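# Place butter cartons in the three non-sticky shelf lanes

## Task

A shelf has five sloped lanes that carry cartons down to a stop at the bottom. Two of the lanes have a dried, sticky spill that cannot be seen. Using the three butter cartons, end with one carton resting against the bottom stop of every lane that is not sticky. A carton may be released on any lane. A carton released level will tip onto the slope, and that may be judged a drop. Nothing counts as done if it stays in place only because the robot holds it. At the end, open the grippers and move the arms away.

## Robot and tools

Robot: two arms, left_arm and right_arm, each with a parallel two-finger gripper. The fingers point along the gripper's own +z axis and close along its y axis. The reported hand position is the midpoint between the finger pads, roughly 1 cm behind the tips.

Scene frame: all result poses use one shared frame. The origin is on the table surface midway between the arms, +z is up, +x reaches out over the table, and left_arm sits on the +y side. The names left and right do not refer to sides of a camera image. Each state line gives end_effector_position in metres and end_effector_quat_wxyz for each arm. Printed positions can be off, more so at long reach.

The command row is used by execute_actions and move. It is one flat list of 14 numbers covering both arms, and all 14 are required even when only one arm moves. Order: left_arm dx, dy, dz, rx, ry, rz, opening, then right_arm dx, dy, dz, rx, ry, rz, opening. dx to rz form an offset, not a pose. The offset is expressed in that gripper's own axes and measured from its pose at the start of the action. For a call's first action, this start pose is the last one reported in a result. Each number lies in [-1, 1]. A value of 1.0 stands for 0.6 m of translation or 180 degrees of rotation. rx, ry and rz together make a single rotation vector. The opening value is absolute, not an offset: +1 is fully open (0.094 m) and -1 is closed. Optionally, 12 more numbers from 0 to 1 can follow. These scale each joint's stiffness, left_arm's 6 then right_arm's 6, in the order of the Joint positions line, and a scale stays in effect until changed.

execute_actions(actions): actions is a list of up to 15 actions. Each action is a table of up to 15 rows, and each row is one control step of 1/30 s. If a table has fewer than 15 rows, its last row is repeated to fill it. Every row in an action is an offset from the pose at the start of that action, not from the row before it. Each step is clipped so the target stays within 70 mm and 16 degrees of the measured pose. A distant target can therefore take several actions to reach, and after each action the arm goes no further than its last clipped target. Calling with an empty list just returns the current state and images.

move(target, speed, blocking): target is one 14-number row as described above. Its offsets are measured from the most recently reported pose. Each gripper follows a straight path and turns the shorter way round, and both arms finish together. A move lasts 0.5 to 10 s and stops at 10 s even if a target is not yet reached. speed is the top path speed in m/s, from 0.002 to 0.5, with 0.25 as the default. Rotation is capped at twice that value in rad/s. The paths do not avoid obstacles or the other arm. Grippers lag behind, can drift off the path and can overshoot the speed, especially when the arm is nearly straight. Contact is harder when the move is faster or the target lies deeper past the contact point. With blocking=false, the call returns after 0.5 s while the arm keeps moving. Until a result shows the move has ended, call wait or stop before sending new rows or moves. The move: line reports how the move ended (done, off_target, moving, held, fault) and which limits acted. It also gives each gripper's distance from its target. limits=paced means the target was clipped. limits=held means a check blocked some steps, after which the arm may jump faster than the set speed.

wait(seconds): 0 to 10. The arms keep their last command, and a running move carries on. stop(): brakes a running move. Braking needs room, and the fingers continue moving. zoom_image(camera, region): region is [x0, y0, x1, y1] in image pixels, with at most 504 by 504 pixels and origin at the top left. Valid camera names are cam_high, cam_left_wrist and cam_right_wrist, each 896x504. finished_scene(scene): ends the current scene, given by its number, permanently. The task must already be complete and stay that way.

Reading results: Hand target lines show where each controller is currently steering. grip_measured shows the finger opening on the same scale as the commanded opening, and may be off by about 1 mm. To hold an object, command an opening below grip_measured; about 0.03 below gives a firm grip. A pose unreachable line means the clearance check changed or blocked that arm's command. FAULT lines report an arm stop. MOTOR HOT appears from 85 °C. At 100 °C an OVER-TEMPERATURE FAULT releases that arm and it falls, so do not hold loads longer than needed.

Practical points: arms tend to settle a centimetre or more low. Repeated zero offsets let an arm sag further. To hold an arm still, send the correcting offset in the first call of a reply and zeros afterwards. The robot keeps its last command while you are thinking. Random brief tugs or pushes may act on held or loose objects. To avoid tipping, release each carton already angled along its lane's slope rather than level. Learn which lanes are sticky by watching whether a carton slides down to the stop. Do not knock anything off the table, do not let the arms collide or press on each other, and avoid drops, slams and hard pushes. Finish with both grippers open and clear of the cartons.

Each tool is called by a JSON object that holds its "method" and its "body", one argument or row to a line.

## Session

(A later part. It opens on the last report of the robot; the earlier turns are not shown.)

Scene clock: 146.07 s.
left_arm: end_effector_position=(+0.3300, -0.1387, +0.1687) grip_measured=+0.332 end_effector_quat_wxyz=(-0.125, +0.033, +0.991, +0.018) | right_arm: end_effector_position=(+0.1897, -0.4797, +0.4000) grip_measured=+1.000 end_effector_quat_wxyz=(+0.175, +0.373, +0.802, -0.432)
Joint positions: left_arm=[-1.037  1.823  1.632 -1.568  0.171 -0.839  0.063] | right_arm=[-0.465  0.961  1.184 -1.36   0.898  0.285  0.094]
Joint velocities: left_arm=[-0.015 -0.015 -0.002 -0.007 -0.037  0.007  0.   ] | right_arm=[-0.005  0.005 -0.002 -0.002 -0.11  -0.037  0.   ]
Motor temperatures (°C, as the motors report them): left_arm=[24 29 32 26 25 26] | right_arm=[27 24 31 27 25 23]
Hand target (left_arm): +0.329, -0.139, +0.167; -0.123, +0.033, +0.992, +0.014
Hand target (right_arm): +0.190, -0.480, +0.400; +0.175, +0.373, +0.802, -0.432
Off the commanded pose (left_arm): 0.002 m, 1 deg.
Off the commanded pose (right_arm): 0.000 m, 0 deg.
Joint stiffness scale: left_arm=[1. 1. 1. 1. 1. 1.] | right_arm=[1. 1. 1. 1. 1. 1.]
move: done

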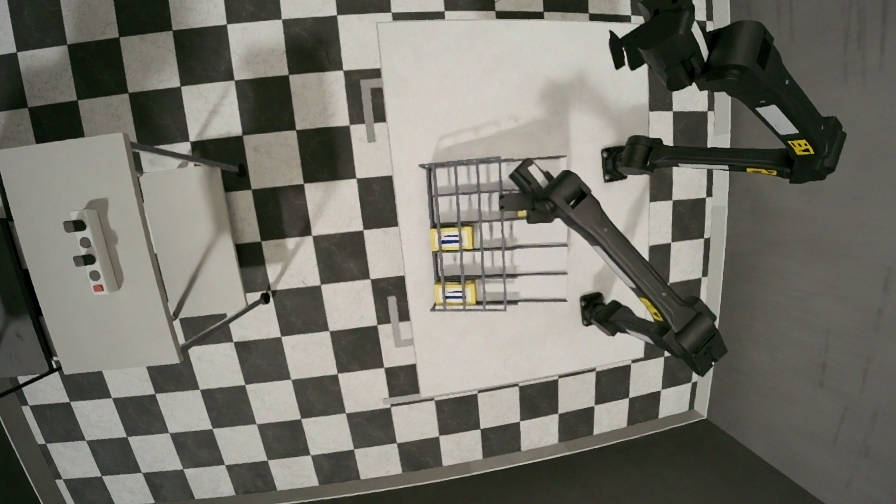

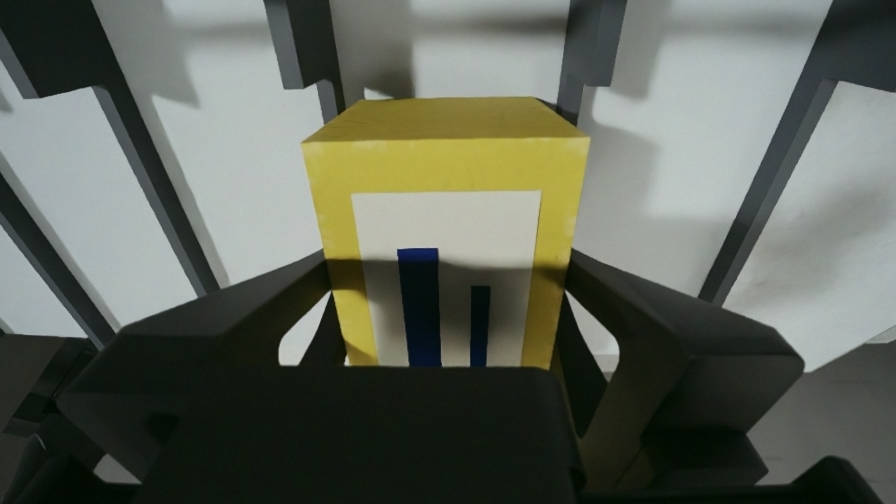

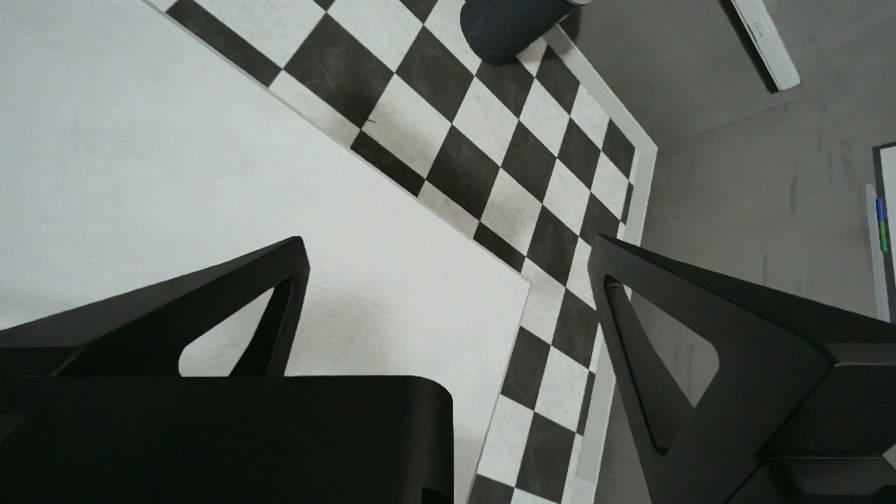

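Unsure of contact; nudge down a bit, then release.

{"method": "move", "body": {
  "target": [0,0,0.012,0,0,0,0.29,0,0,0,0,0,0,1],
  "speed": 0.02
}}

{"method": "move", "body": {
  "target": [0,0,0,0,0,0,0.65,0,0,0,0,0,0,1]
}}

{"method": "wait", "body": {
  "seconds": 1.5
}}

Scene clock: 148.77 s.
left_arm: end_effector_position=(+0.3299, -0.1385, +0.1685) grip_measured=+0.332 end_effector_quat_wxyz=(-0.125, +0.033, +0.991, +0.018) | right_arm: end_effector_position=(+0.1897, -0.4797, +0.4000) grip_measured=+1.000 end_effector_quat_wxyz=(+0.175, +0.373, +0.802, -0.432)
Joint positions: left_arm=[-1.037  1.823  1.631 -1.567  0.171 -0.839  0.063] | right_arm=[-0.465  0.961  1.184 -1.36   0.898  0.285  0.094]
Joint velocities: left_arm=[-0.005  0.005 -0.002 -0.002 -0.051  0.022 -0.   ] | right_arm=[-0.005 -0.005 -0.002 -0.017 -0.051  0.007  0.   ]
Motor temperatures (°C, as the motors report them): left_arm=[24 29 32 26 25 26] | right_arm=[27 24 31 27 25 23]
Hand target (left_arm): +0.328, -0.138, +0.162; -0.125, +0.033, +0.991, +0.018
Hand target (right_arm): +0.190, -0.480, +0.400; +0.175, +0.373, +0.802, -0.432
Off the commanded pose (left_arm): 0.007 m, 0 deg.
Off the commanded pose (right_arm): 0.000 m, 0 deg.
Joint stiffness scale: left_arm=[1. 1. 1. 1. 1. 1.] | right_arm=[1. 1. 1. 1. 1. 1.]
move: done

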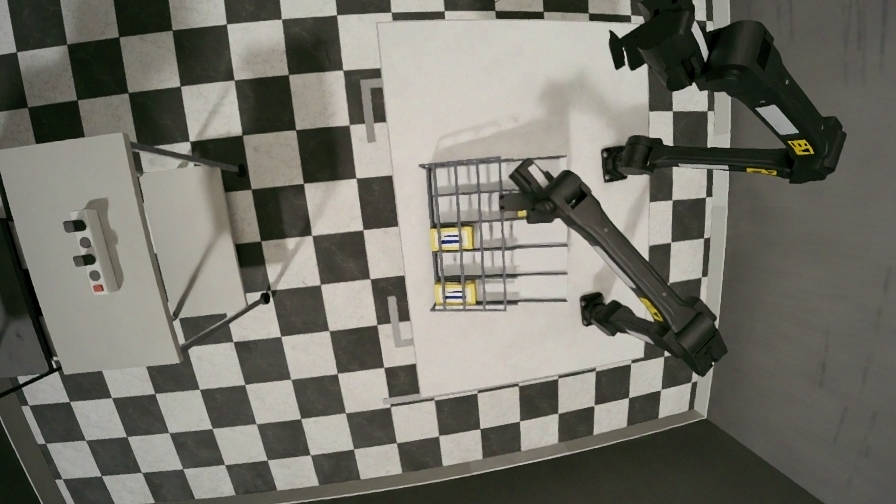

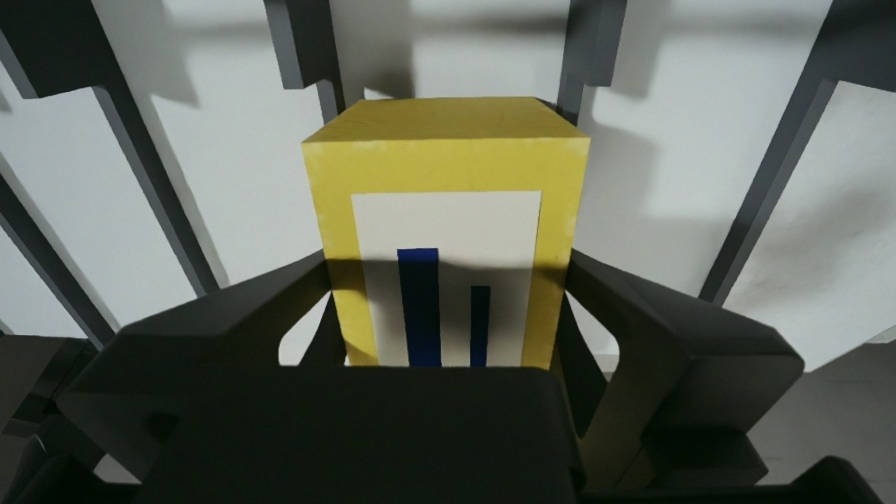

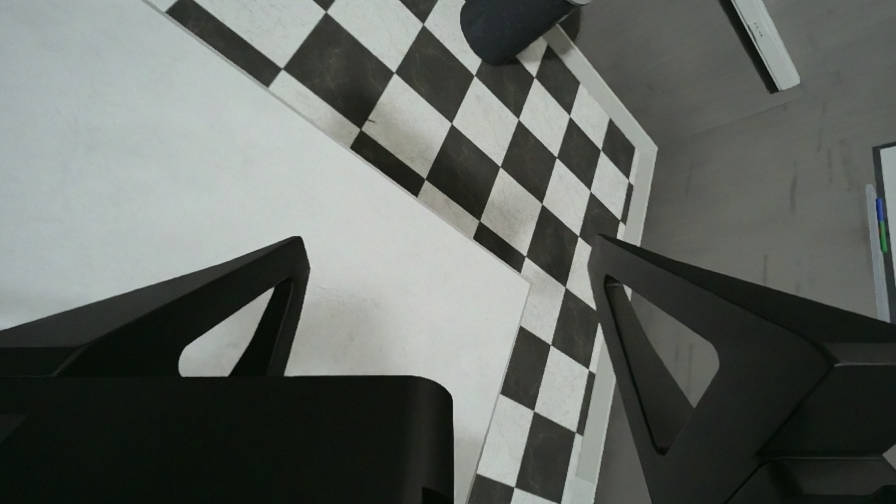

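Scene clock: 149.27 s.
left_arm: end_effector_position=(+0.3299, -0.1385, +0.1685) grip_measured=+0.647 end_effector_quat_wxyz=(-0.125, +0.033, +0.991, +0.018) | right_arm: end_effector_position=(+0.1897, -0.4797, +0.4000) grip_measured=+1.000 end_effector_quat_wxyz=(+0.175, +0.373, +0.802, -0.432)
Joint positions: left_arm=[-1.037  1.823  1.631 -1.567  0.171 -0.839  0.077] | right_arm=[-0.465  0.961  1.184 -1.36   0.898  0.285  0.094]
Joint velocities: left_arm=[-0.015 -0.015  0.002 -0.002 -0.066 -0.051 -0.   ] | right_arm=[-0.005  0.015 -0.002 -0.002  0.066 -0.022  0.   ]
Motor temperatures (°C, as the motors report them): left_arm=[24 29 32 26 25 26] | right_arm=[27 24 31 27 25 23]
Hand target (left_arm): +0.330, -0.139, +0.168; -0.125, +0.033, +0.991, +0.018
Hand target (right_arm): +0.190, -0.480, +0.400; +0.175, +0.373, +0.802, -0.432
Off the commanded pose (left_arm): 0.000 m, 0 deg.
Off the commanded pose (right_arm): 0.000 m, 0 deg.
Joint stiffness scale: left_arm=[1. 1. 1. 1. 1. 1.] | right_arm=[1. 1. 1. 1. 1. 1.]
move: done

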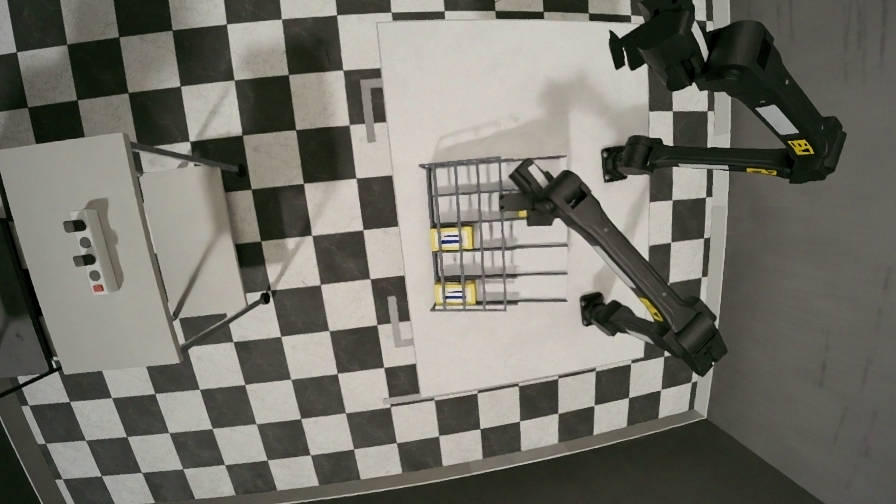

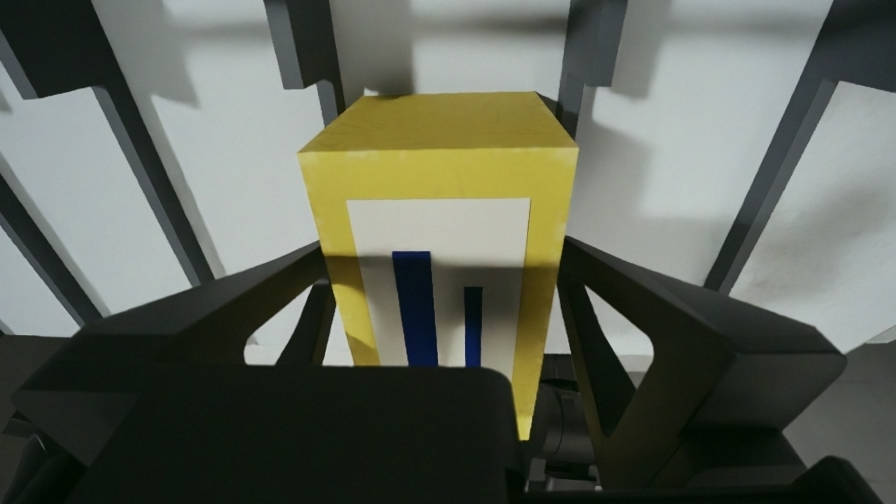

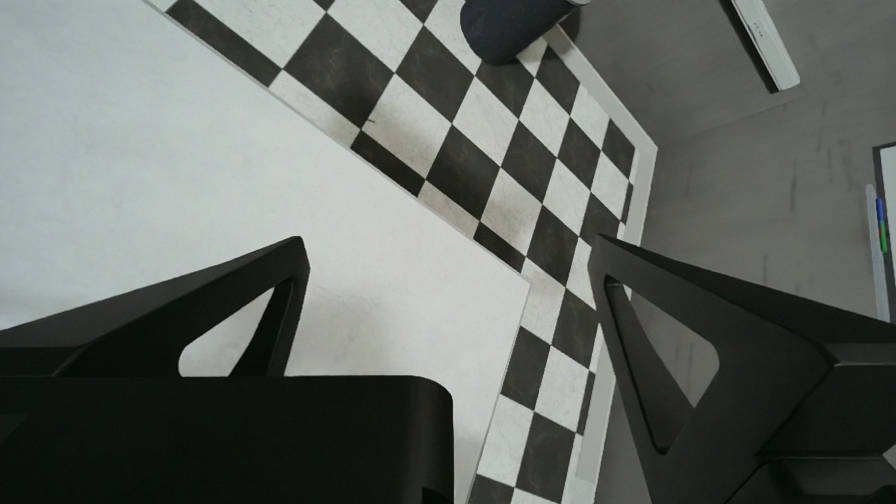

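Scene clock: 150.77 s.
left_arm: end_effector_position=(+0.3299, -0.1385, +0.1685) grip_measured=+0.647 end_effector_quat_wxyz=(-0.125, +0.033, +0.991, +0.018) | right_arm: end_effector_position=(+0.1897, -0.4797, +0.4000) grip_measured=+1.000 end_effector_quat_wxyz=(+0.175, +0.373, +0.802, -0.432)
Joint positions: left_arm=[-1.037  1.823  1.631 -1.567  0.171 -0.839  0.077] | right_arm=[-0.465  0.961  1.184 -1.36   0.898  0.285  0.094]
Joint velocities: left_arm=[-0.005 -0.005 -0.002 -0.022 -0.051  0.037  0.   ] | right_arm=[ 0.005 -0.015  0.002 -0.017  0.022  0.066  0.   ]
Motor temperatures (°C, as the motors report them): left_arm=[24 29 32 26 25 26] | right_arm=[27 24 31 27 25 23]
Hand target (left_arm): +0.330, -0.139, +0.168; -0.125, +0.033, +0.991, +0.018
Hand target (right_arm): +0.190, -0.480, +0.400; +0.175, +0.373, +0.802, -0.432
Off the commanded pose (left_arm): 0.000 m, 0 deg.
Off the commanded pose (right_arm): 0.000 m, 0 deg.
Joint stiffness scale: left_arm=[1. 1. 1. 1. 1. 1.] | right_arm=[1. 1. 1. 1. 1. 1.]
wait: 1.50 s; at rest by 0.17 s

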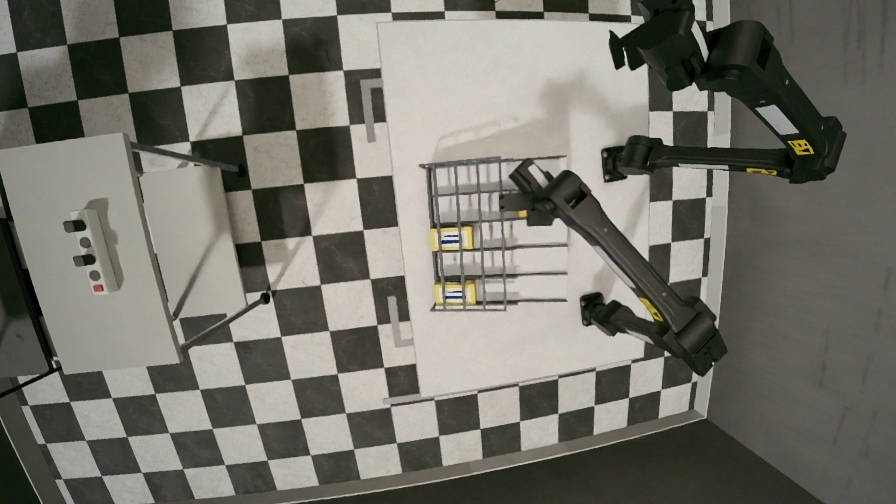

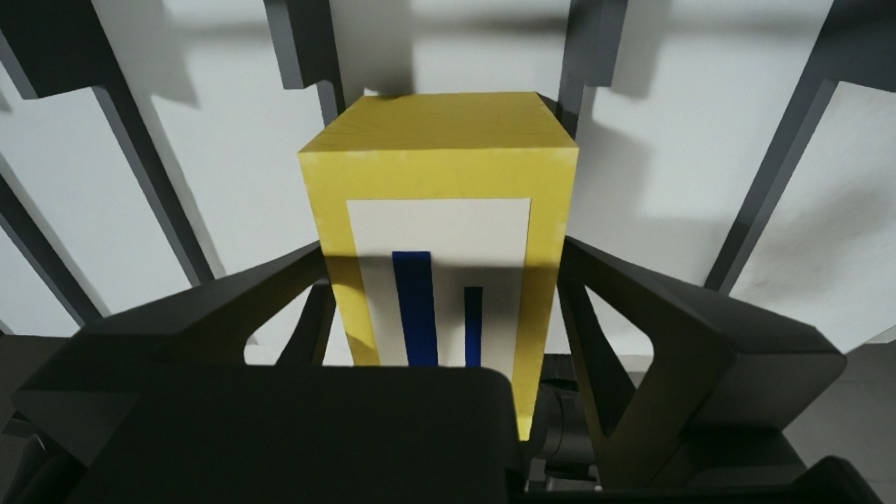

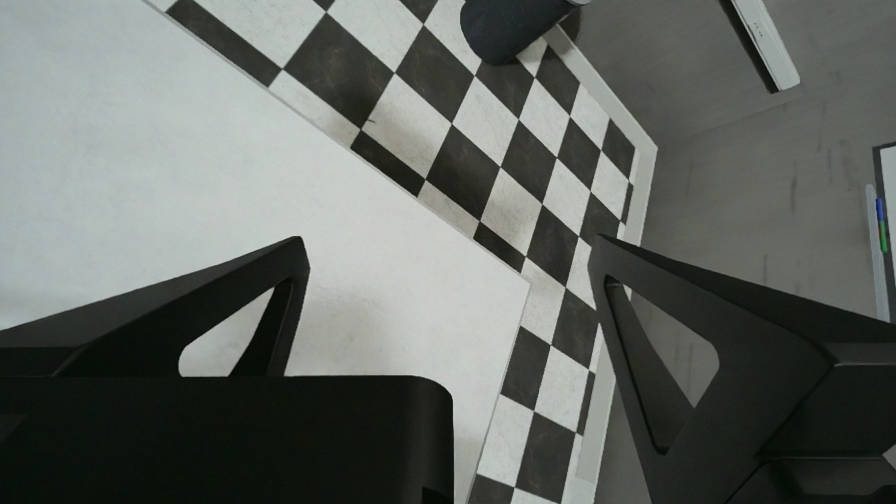

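{"method": "execute_actions", "body": {
  "actions": [
    [[0,0,0,0,0,0,0.29,0,0,0,0,0,0,1]],
    [[0,0,0,0,0,0,0.29,0,0,0,0,0,0,1]]
  ]
}}

{"method": "move", "body": {
  "target": [0,0,-0.15,0,0,0,0.29,0,0,0,0,0,0,1],
  "speed": 0.1
}}

{"method": "move", "body": {
  "target": [-0.02,-0.16,-0.05,0,0,0,0.29,0,0,0,0,0,0,1],
  "speed": 0.12
}}

Scene clock: 155.90 s.
left_arm: end_effector_position=(+0.3303, -0.1381, +0.1686) grip_measured=+0.334 end_effector_quat_wxyz=(-0.124, +0.033, +0.992, +0.019) | right_arm: end_effector_position=(+0.1897, -0.4797, +0.4000) grip_measured=+1.000 end_effector_quat_wxyz=(+0.175, +0.373, +0.802, -0.432)
Joint positions: left_arm=[-1.037  1.822  1.631 -1.567  0.167 -0.839  0.063] | right_arm=[-0.465  0.961  1.184 -1.36   0.898  0.285  0.094]
Joint velocities: left_arm=[-0.024  0.005 -0.002  0.027 -0.037  0.037 -0.   ] | right_arm=[0.005 0.005 0.002 0.002 0.051 0.037 0.   ]
Motor temperatures (°C, as the motors report them): left_arm=[24 30 31 26 25 26] | right_arm=[27 24 31 27 25 23]
Hand target (left_arm): +0.330, -0.138, +0.169; -0.124, +0.033, +0.992, +0.019
Hand target (right_arm): +0.190, -0.480, +0.400; +0.175, +0.373, +0.802, -0.432
Off the commanded pose (left_arm): 0.000 m, 0 deg.
Off the commanded pose (right_arm): 0.000 m, 0 deg.
Joint stiffness scale: left_arm=[1. 1. 1. 1. 1. 1.] | right_arm=[1. 1. 1. 1. 1. 1.]

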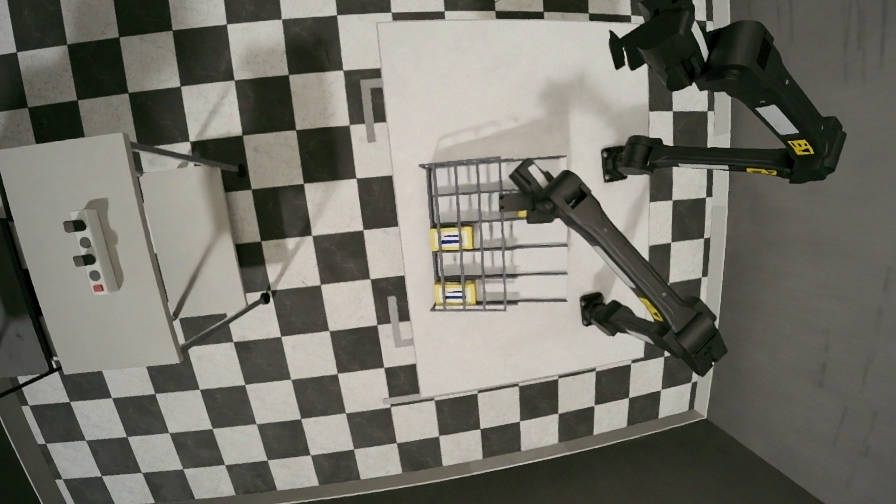

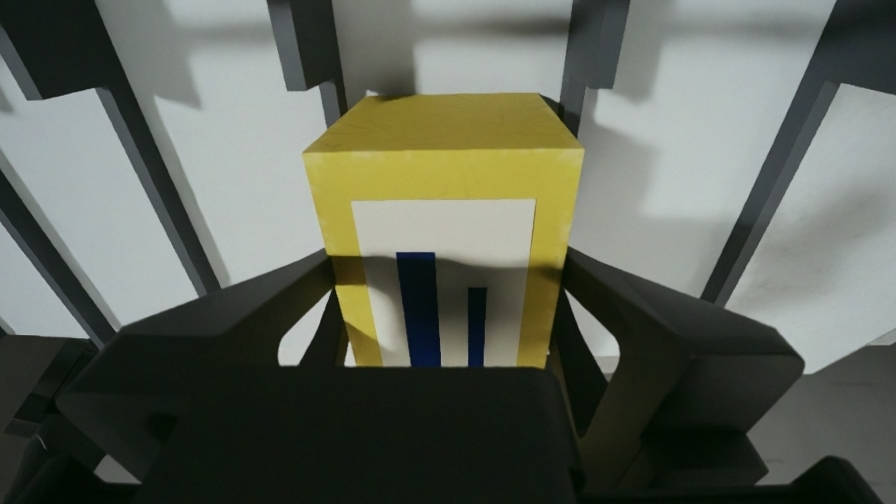

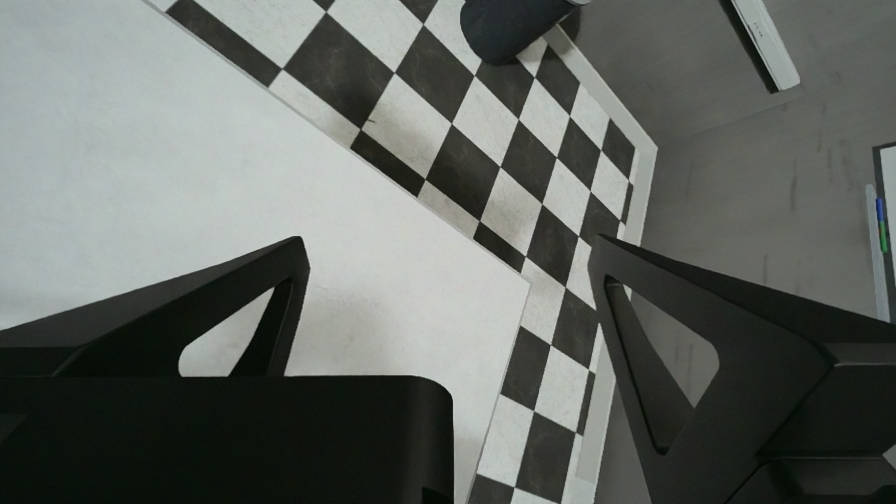

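Scene clock: 157.30 s.
left_arm: end_effector_position=(+0.3423, -0.1362, +0.2166) grip_measured=+0.334 end_effector_quat_wxyz=(-0.113, +0.027, +0.993, +0.009) | right_arm: end_effector_position=(+0.1897, -0.4797, +0.4000) grip_measured=+1.000 end_effector_quat_wxyz=(+0.175, +0.373, +0.802, -0.432)
Joint positions: left_arm=[-1.018  1.801  1.731 -1.661  0.161 -0.837  0.063] | right_arm=[-0.465  0.961  1.184 -1.36   0.898  0.285  0.094]
Joint velocities: left_arm=[-0.005 -0.005 -0.012 -0.002 -0.095  0.037 -0.   ] | right_arm=[-0.005 -0.015  0.002 -0.032  0.022 -0.022  0.   ]
Motor temperatures (°C, as the motors report them): left_arm=[24 30 32 26 25 26] | right_arm=[27 24 31 27 25 23]
Hand target (left_arm): +0.352, -0.141, +0.255; -0.091, +0.029, +0.995, -0.020
Hand target (right_arm): +0.190, -0.480, +0.400; +0.175, +0.373, +0.802, -0.432
Off the commanded pose (left_arm): 0.041 m, 2 deg.
Off the commanded pose (right_arm): 0.000 m, 0 deg.
Joint stiffness scale: left_arm=[1. 1. 1. 1. 1. 1.] | right_arm=[1. 1. 1. 1. 1. 1.]
joint sent to its limit (left arm) — the command would take joint 4 (wrist pitch) past its lower limit, so that joint was sent only as far as its limit.
move: off_target (left_arm)

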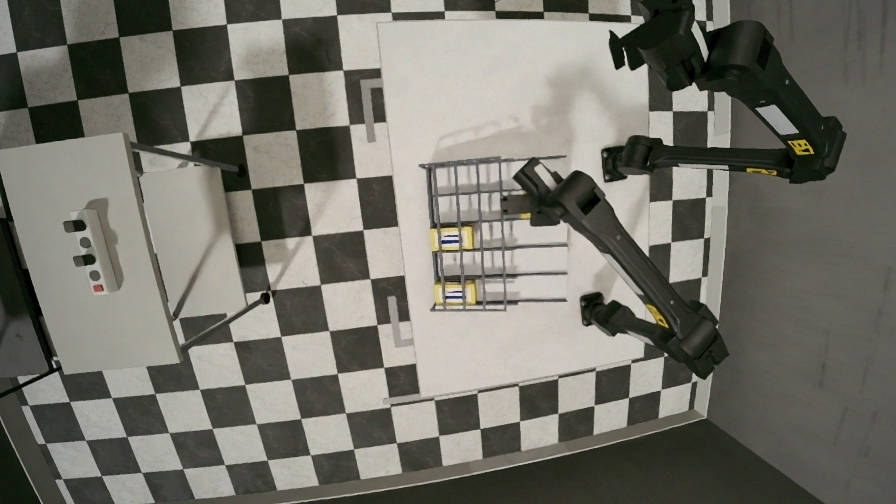

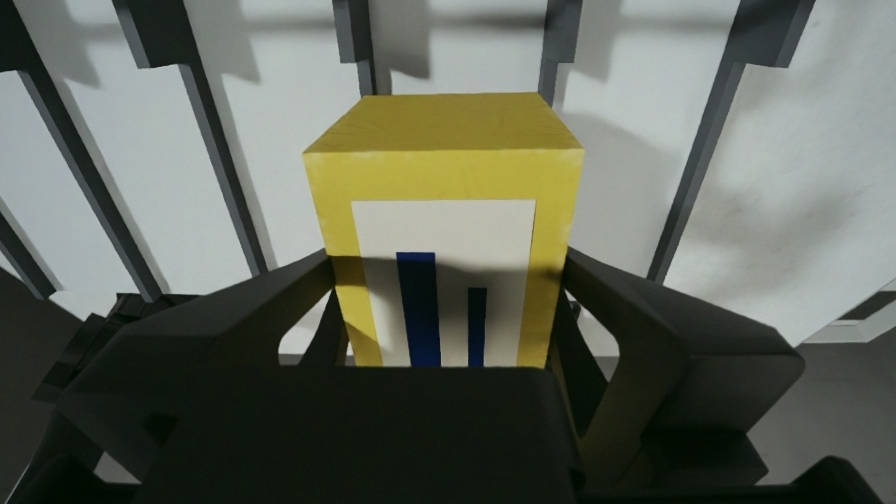

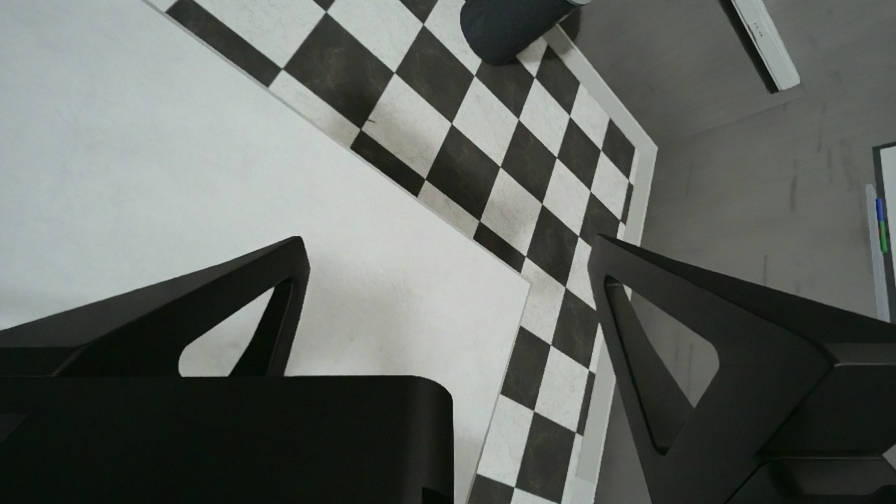

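Scene clock: 158.67 s.
left_arm: end_effector_position=(+0.3527, -0.2202, +0.2126) grip_measured=+0.334 end_effector_quat_wxyz=(-0.094, +0.025, +0.995, -0.014) | right_arm: end_effector_position=(+0.1897, -0.4797, +0.4000) grip_measured=+1.000 end_effector_quat_wxyz=(+0.175, +0.373, +0.802, -0.432)
Joint positions: left_arm=[-1.09   1.972  1.978 -1.665  0.17  -0.918  0.063] | right_arm=[-0.465  0.961  1.184 -1.36   0.898  0.285  0.094]
Joint velocities: left_arm=[-0.005 -0.005  0.022 -0.002  0.007 -0.007 -0.001] | right_arm=[ 0.005 -0.005 -0.017 -0.002  0.051  0.022  0.   ]
Motor temperatures (°C, as the motors report them): left_arm=[24 30 32 26 25 26] | right_arm=[27 24 31 27 25 23]
Hand target (left_arm): +0.354, -0.232, +0.241; -0.082, +0.022, +0.996, -0.037
Hand target (right_arm): +0.190, -0.480, +0.400; +0.175, +0.373, +0.802, -0.432
Off the commanded pose (left_arm): 0.032 m, 3 deg.
Off the commanded pose (right_arm): 0.000 m, 0 deg.
Joint stiffness scale: left_arm=[1. 1. 1. 1. 1. 1.] | right_arm=[1. 1. 1. 1. 1. 1.]
joint sent to its limit (left arm) — the command would take joint 4 (wrist pitch) past its lower limit, so that joint was sent only as far as its limit.
move: off_target (left_arm)

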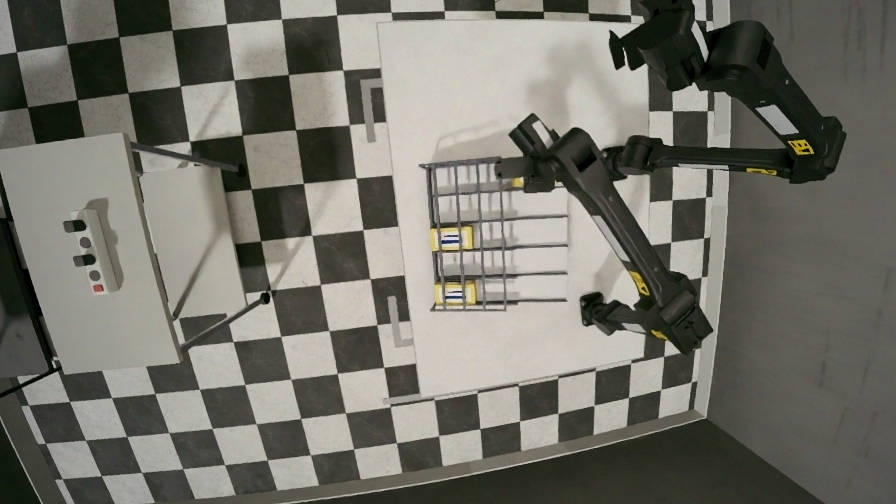

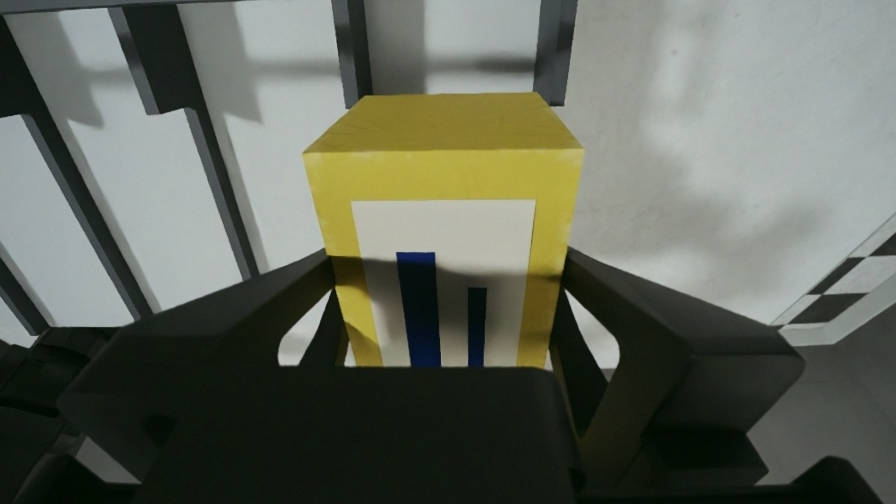

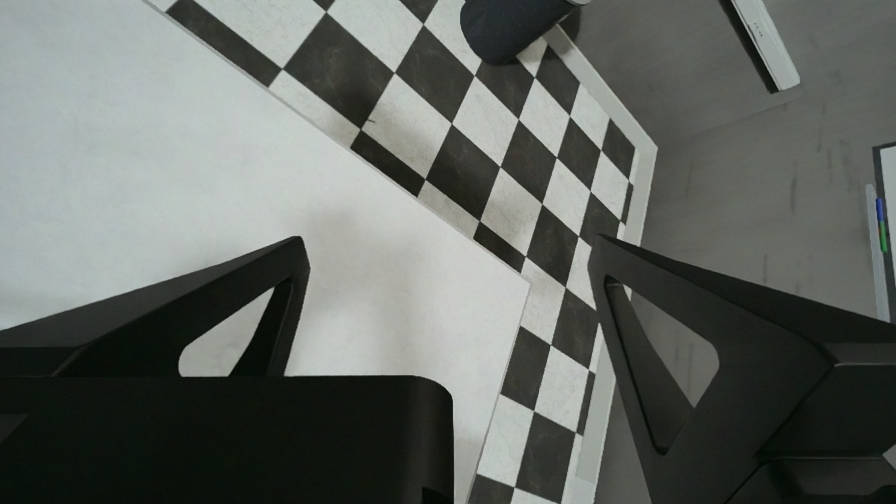

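{"method": "move", "body": {
  "target": [0.025,-0.015,0.035,-0.021,0.02,0,0.29,0,0,0,0,0,0,1],
  "speed": 0.04
}}

Scene clock: 161.97 s.
left_arm: end_effector_position=(+0.3421, -0.2295, +0.1934) grip_measured=+0.334 end_effector_quat_wxyz=(-0.107, +0.032, +0.994, -0.001) | right_arm: end_effector_position=(+0.1897, -0.4797, +0.4000) grip_measured=+1.000 end_effector_quat_wxyz=(+0.175, +0.373, +0.802, -0.432)
Joint positions: left_arm=[-1.111  2.006  1.978 -1.665  0.177 -0.922  0.063] | right_arm=[-0.465  0.961  1.184 -1.36   0.898  0.285  0.094]
Joint velocities: left_arm=[-0.005 -0.005  0.002 -0.007  0.022 -0.022 -0.001] | right_arm=[-0.005 -0.005 -0.007  0.002 -0.007 -0.022  0.   ]
Motor temperatures (°C, as the motors report them): left_arm=[24 30 33 26 25 26] | right_arm=[27 24 31 27 25 23]
Hand target (left_arm): +0.333, -0.229, +0.195; -0.116, +0.027, +0.993, +0.006
Hand target (right_arm): +0.190, -0.480, +0.400; +0.175, +0.373, +0.802, -0.432
Off the commanded pose (left_arm): 0.009 m, 3 deg.
Off the commanded pose (right_arm): 0.000 m, 0 deg.
Joint stiffness scale: left_arm=[1. 1. 1. 1. 1. 1.] | right_arm=[1. 1. 1. 1. 1. 1.]
joint sent to its limit (left arm) — the command would take joint 4 (wrist pitch) past its lower limit, so that joint was sent only as far as its limit.
move: off_target (left_arm)

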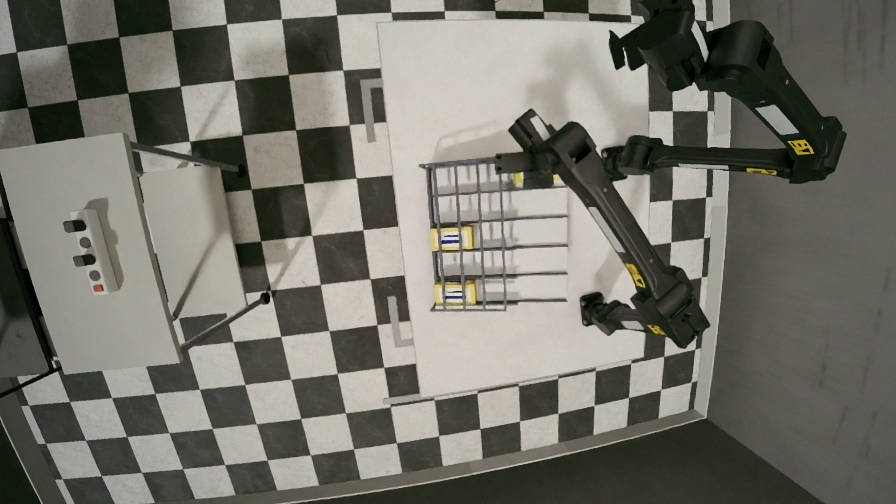

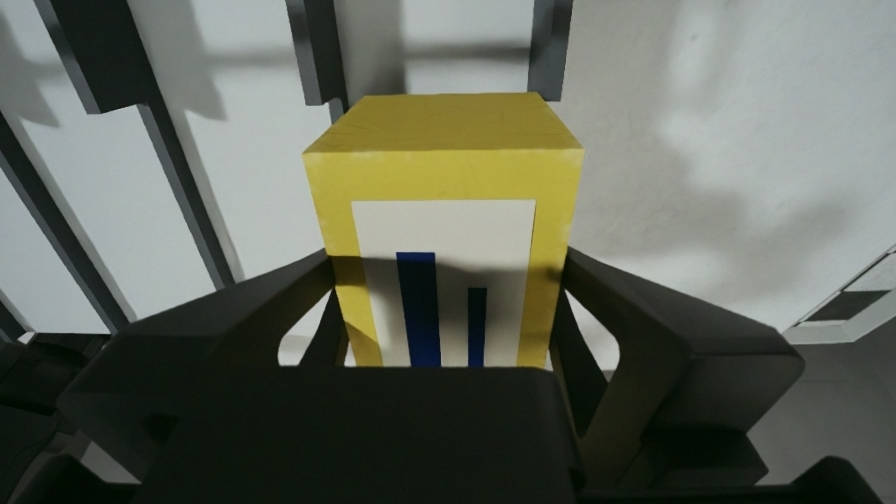

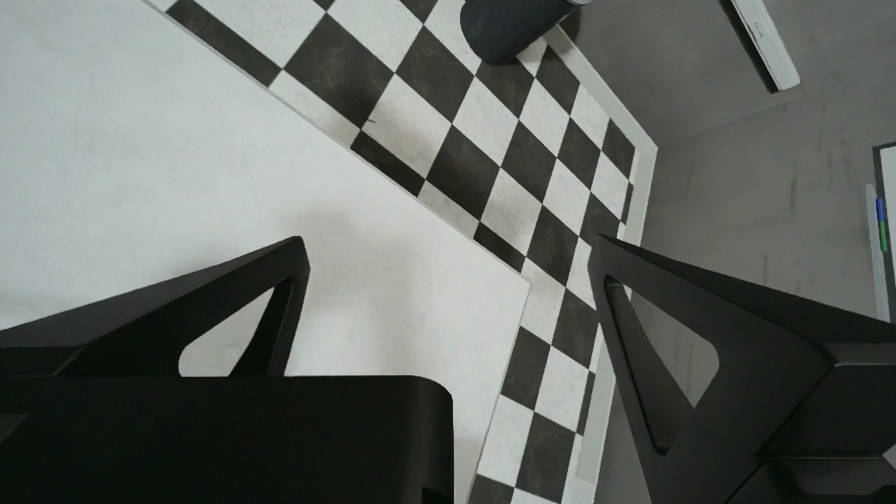

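Needs +y ~6 mm and back a little while descending.

{"method": "move", "body": {
  "target": [0.015,0.012,0.045,-0.012,0.011,0,0.29,0,0,0,0,0,0,1],
  "speed": 0.02
}}

Scene clock: 166.20 s.
left_arm: end_effector_position=(+0.3328, -0.2173, +0.1693) grip_measured=+0.334 end_effector_quat_wxyz=(-0.123, +0.030, +0.992, +0.022) | right_arm: end_effector_position=(+0.1897, -0.4797, +0.4000) grip_measured=+1.000 end_effector_quat_wxyz=(+0.175, +0.373, +0.802, -0.432)
Joint positions: left_arm=[-1.113  2.006  1.909 -1.653  0.178 -0.922  0.063] | right_arm=[-0.465  0.961  1.184 -1.36   0.898  0.285  0.094]
Joint velocities: left_arm=[ 0.005 -0.005 -0.017 -0.012 -0.007 -0.007  0.   ] | right_arm=[-0.005 -0.015 -0.002  0.007 -0.037  0.066  0.   ]
Motor temperatures (°C, as the motors report them): left_arm=[24 30 33 26 25 26] | right_arm=[27 24 31 27 25 23]
Hand target (left_arm): +0.328, -0.222, +0.169; -0.124, +0.034, +0.992, +0.018
Hand target (right_arm): +0.190, -0.480, +0.400; +0.175, +0.373, +0.802, -0.432
Off the commanded pose (left_arm): 0.006 m, 1 deg.
Off the commanded pose (right_arm): 0.000 m, 0 deg.
Joint stiffness scale: left_arm=[1. 1. 1. 1. 1. 1.] | right_arm=[1. 1. 1. 1. 1. 1.]
move: done

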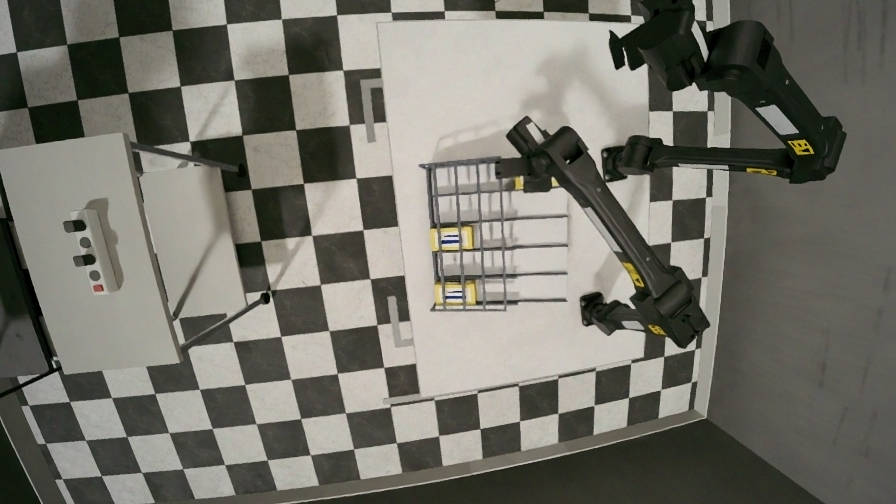

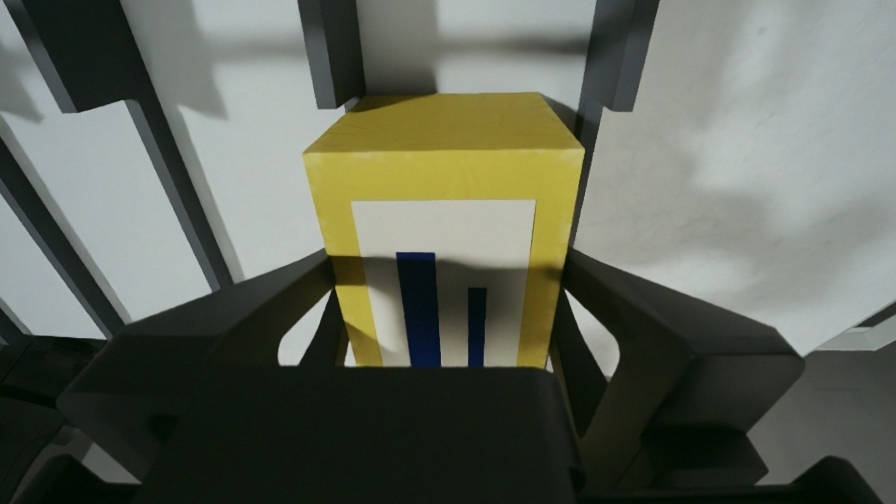

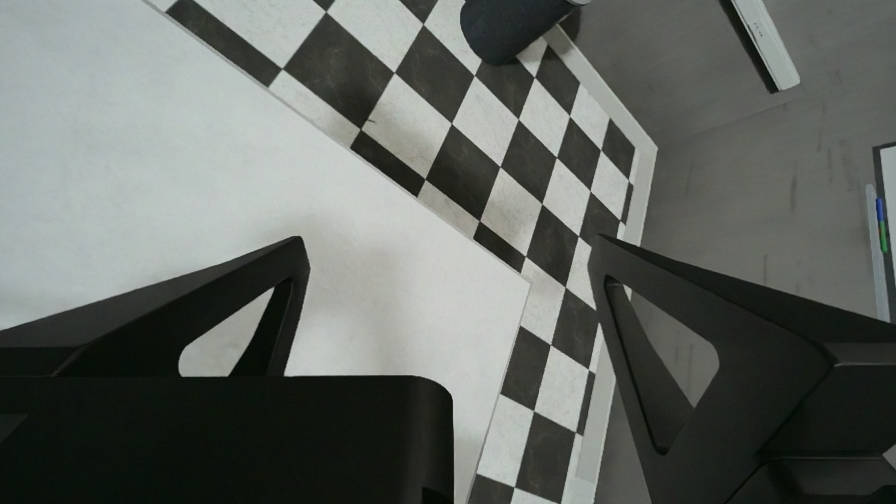

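Too far +y; shift back −y and settle.

{"method": "move", "body": {
  "target": [0.005,-0.02,0.008,0,0,0,0.29,0,0,0,0,0,0,1],
  "speed": 0.02
}}

Scene clock: 169.83 s.
left_arm: end_effector_position=(+0.3329, -0.2173, +0.1676) grip_measured=+0.334 end_effector_quat_wxyz=(-0.124, +0.030, +0.992, +0.023) | right_arm: end_effector_position=(+0.1897, -0.4797, +0.4000) grip_measured=+1.000 end_effector_quat_wxyz=(+0.175, +0.373, +0.802, -0.432)
Joint positions: left_arm=[-1.113  2.009  1.909 -1.653  0.177 -0.922  0.063] | right_arm=[-0.465  0.961  1.184 -1.36   0.898  0.285  0.094]
Joint velocities: left_arm=[-0.005 -0.024  0.007 -0.002  0.007  0.007 -0.001] | right_arm=[-0.005 -0.005 -0.002 -0.002 -0.007 -0.051  0.   ]
Motor temperatures (°C, as the motors report them): left_arm=[24 31 32 26 25 26] | right_arm=[27 24 31 27 25 23]
Hand target (left_arm): +0.328, -0.229, +0.165; -0.123, +0.030, +0.992, +0.022
Hand target (right_arm): +0.190, -0.480, +0.400; +0.175, +0.373, +0.802, -0.432
Off the commanded pose (left_arm): 0.013 m, 0 deg.
Off the commanded pose (right_arm): 0.000 m, 0 deg.
Joint stiffness scale: left_arm=[1. 1. 1. 1. 1. 1.] | right_arm=[1. 1. 1. 1. 1. 1.]
move: off_target (left_arm)

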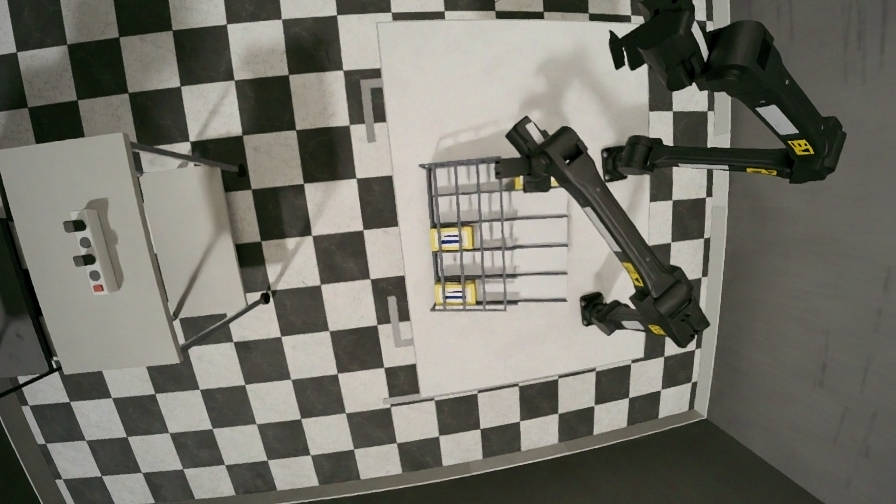

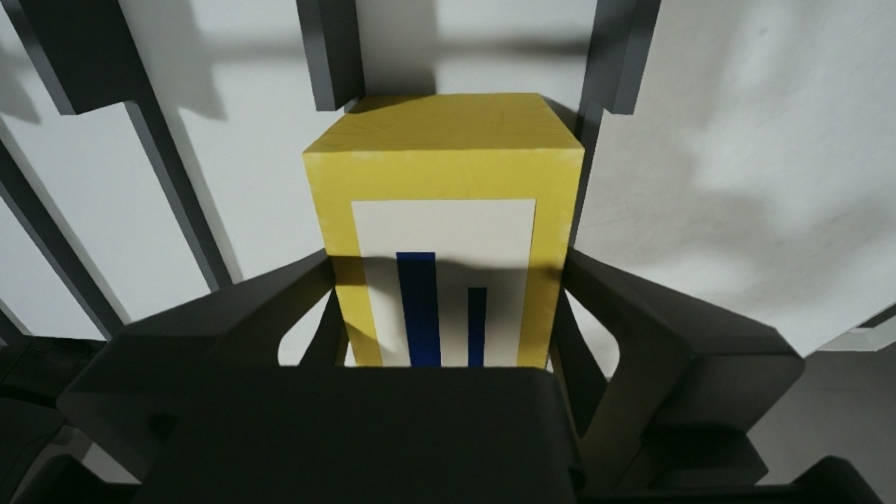

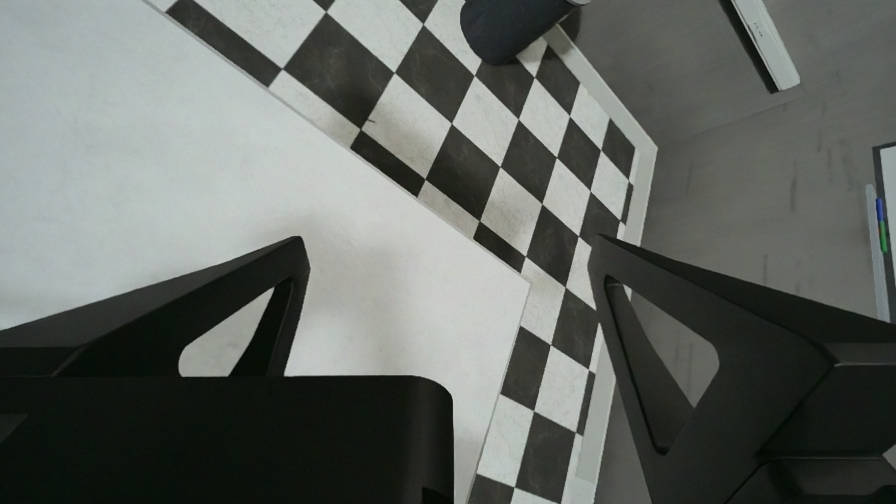

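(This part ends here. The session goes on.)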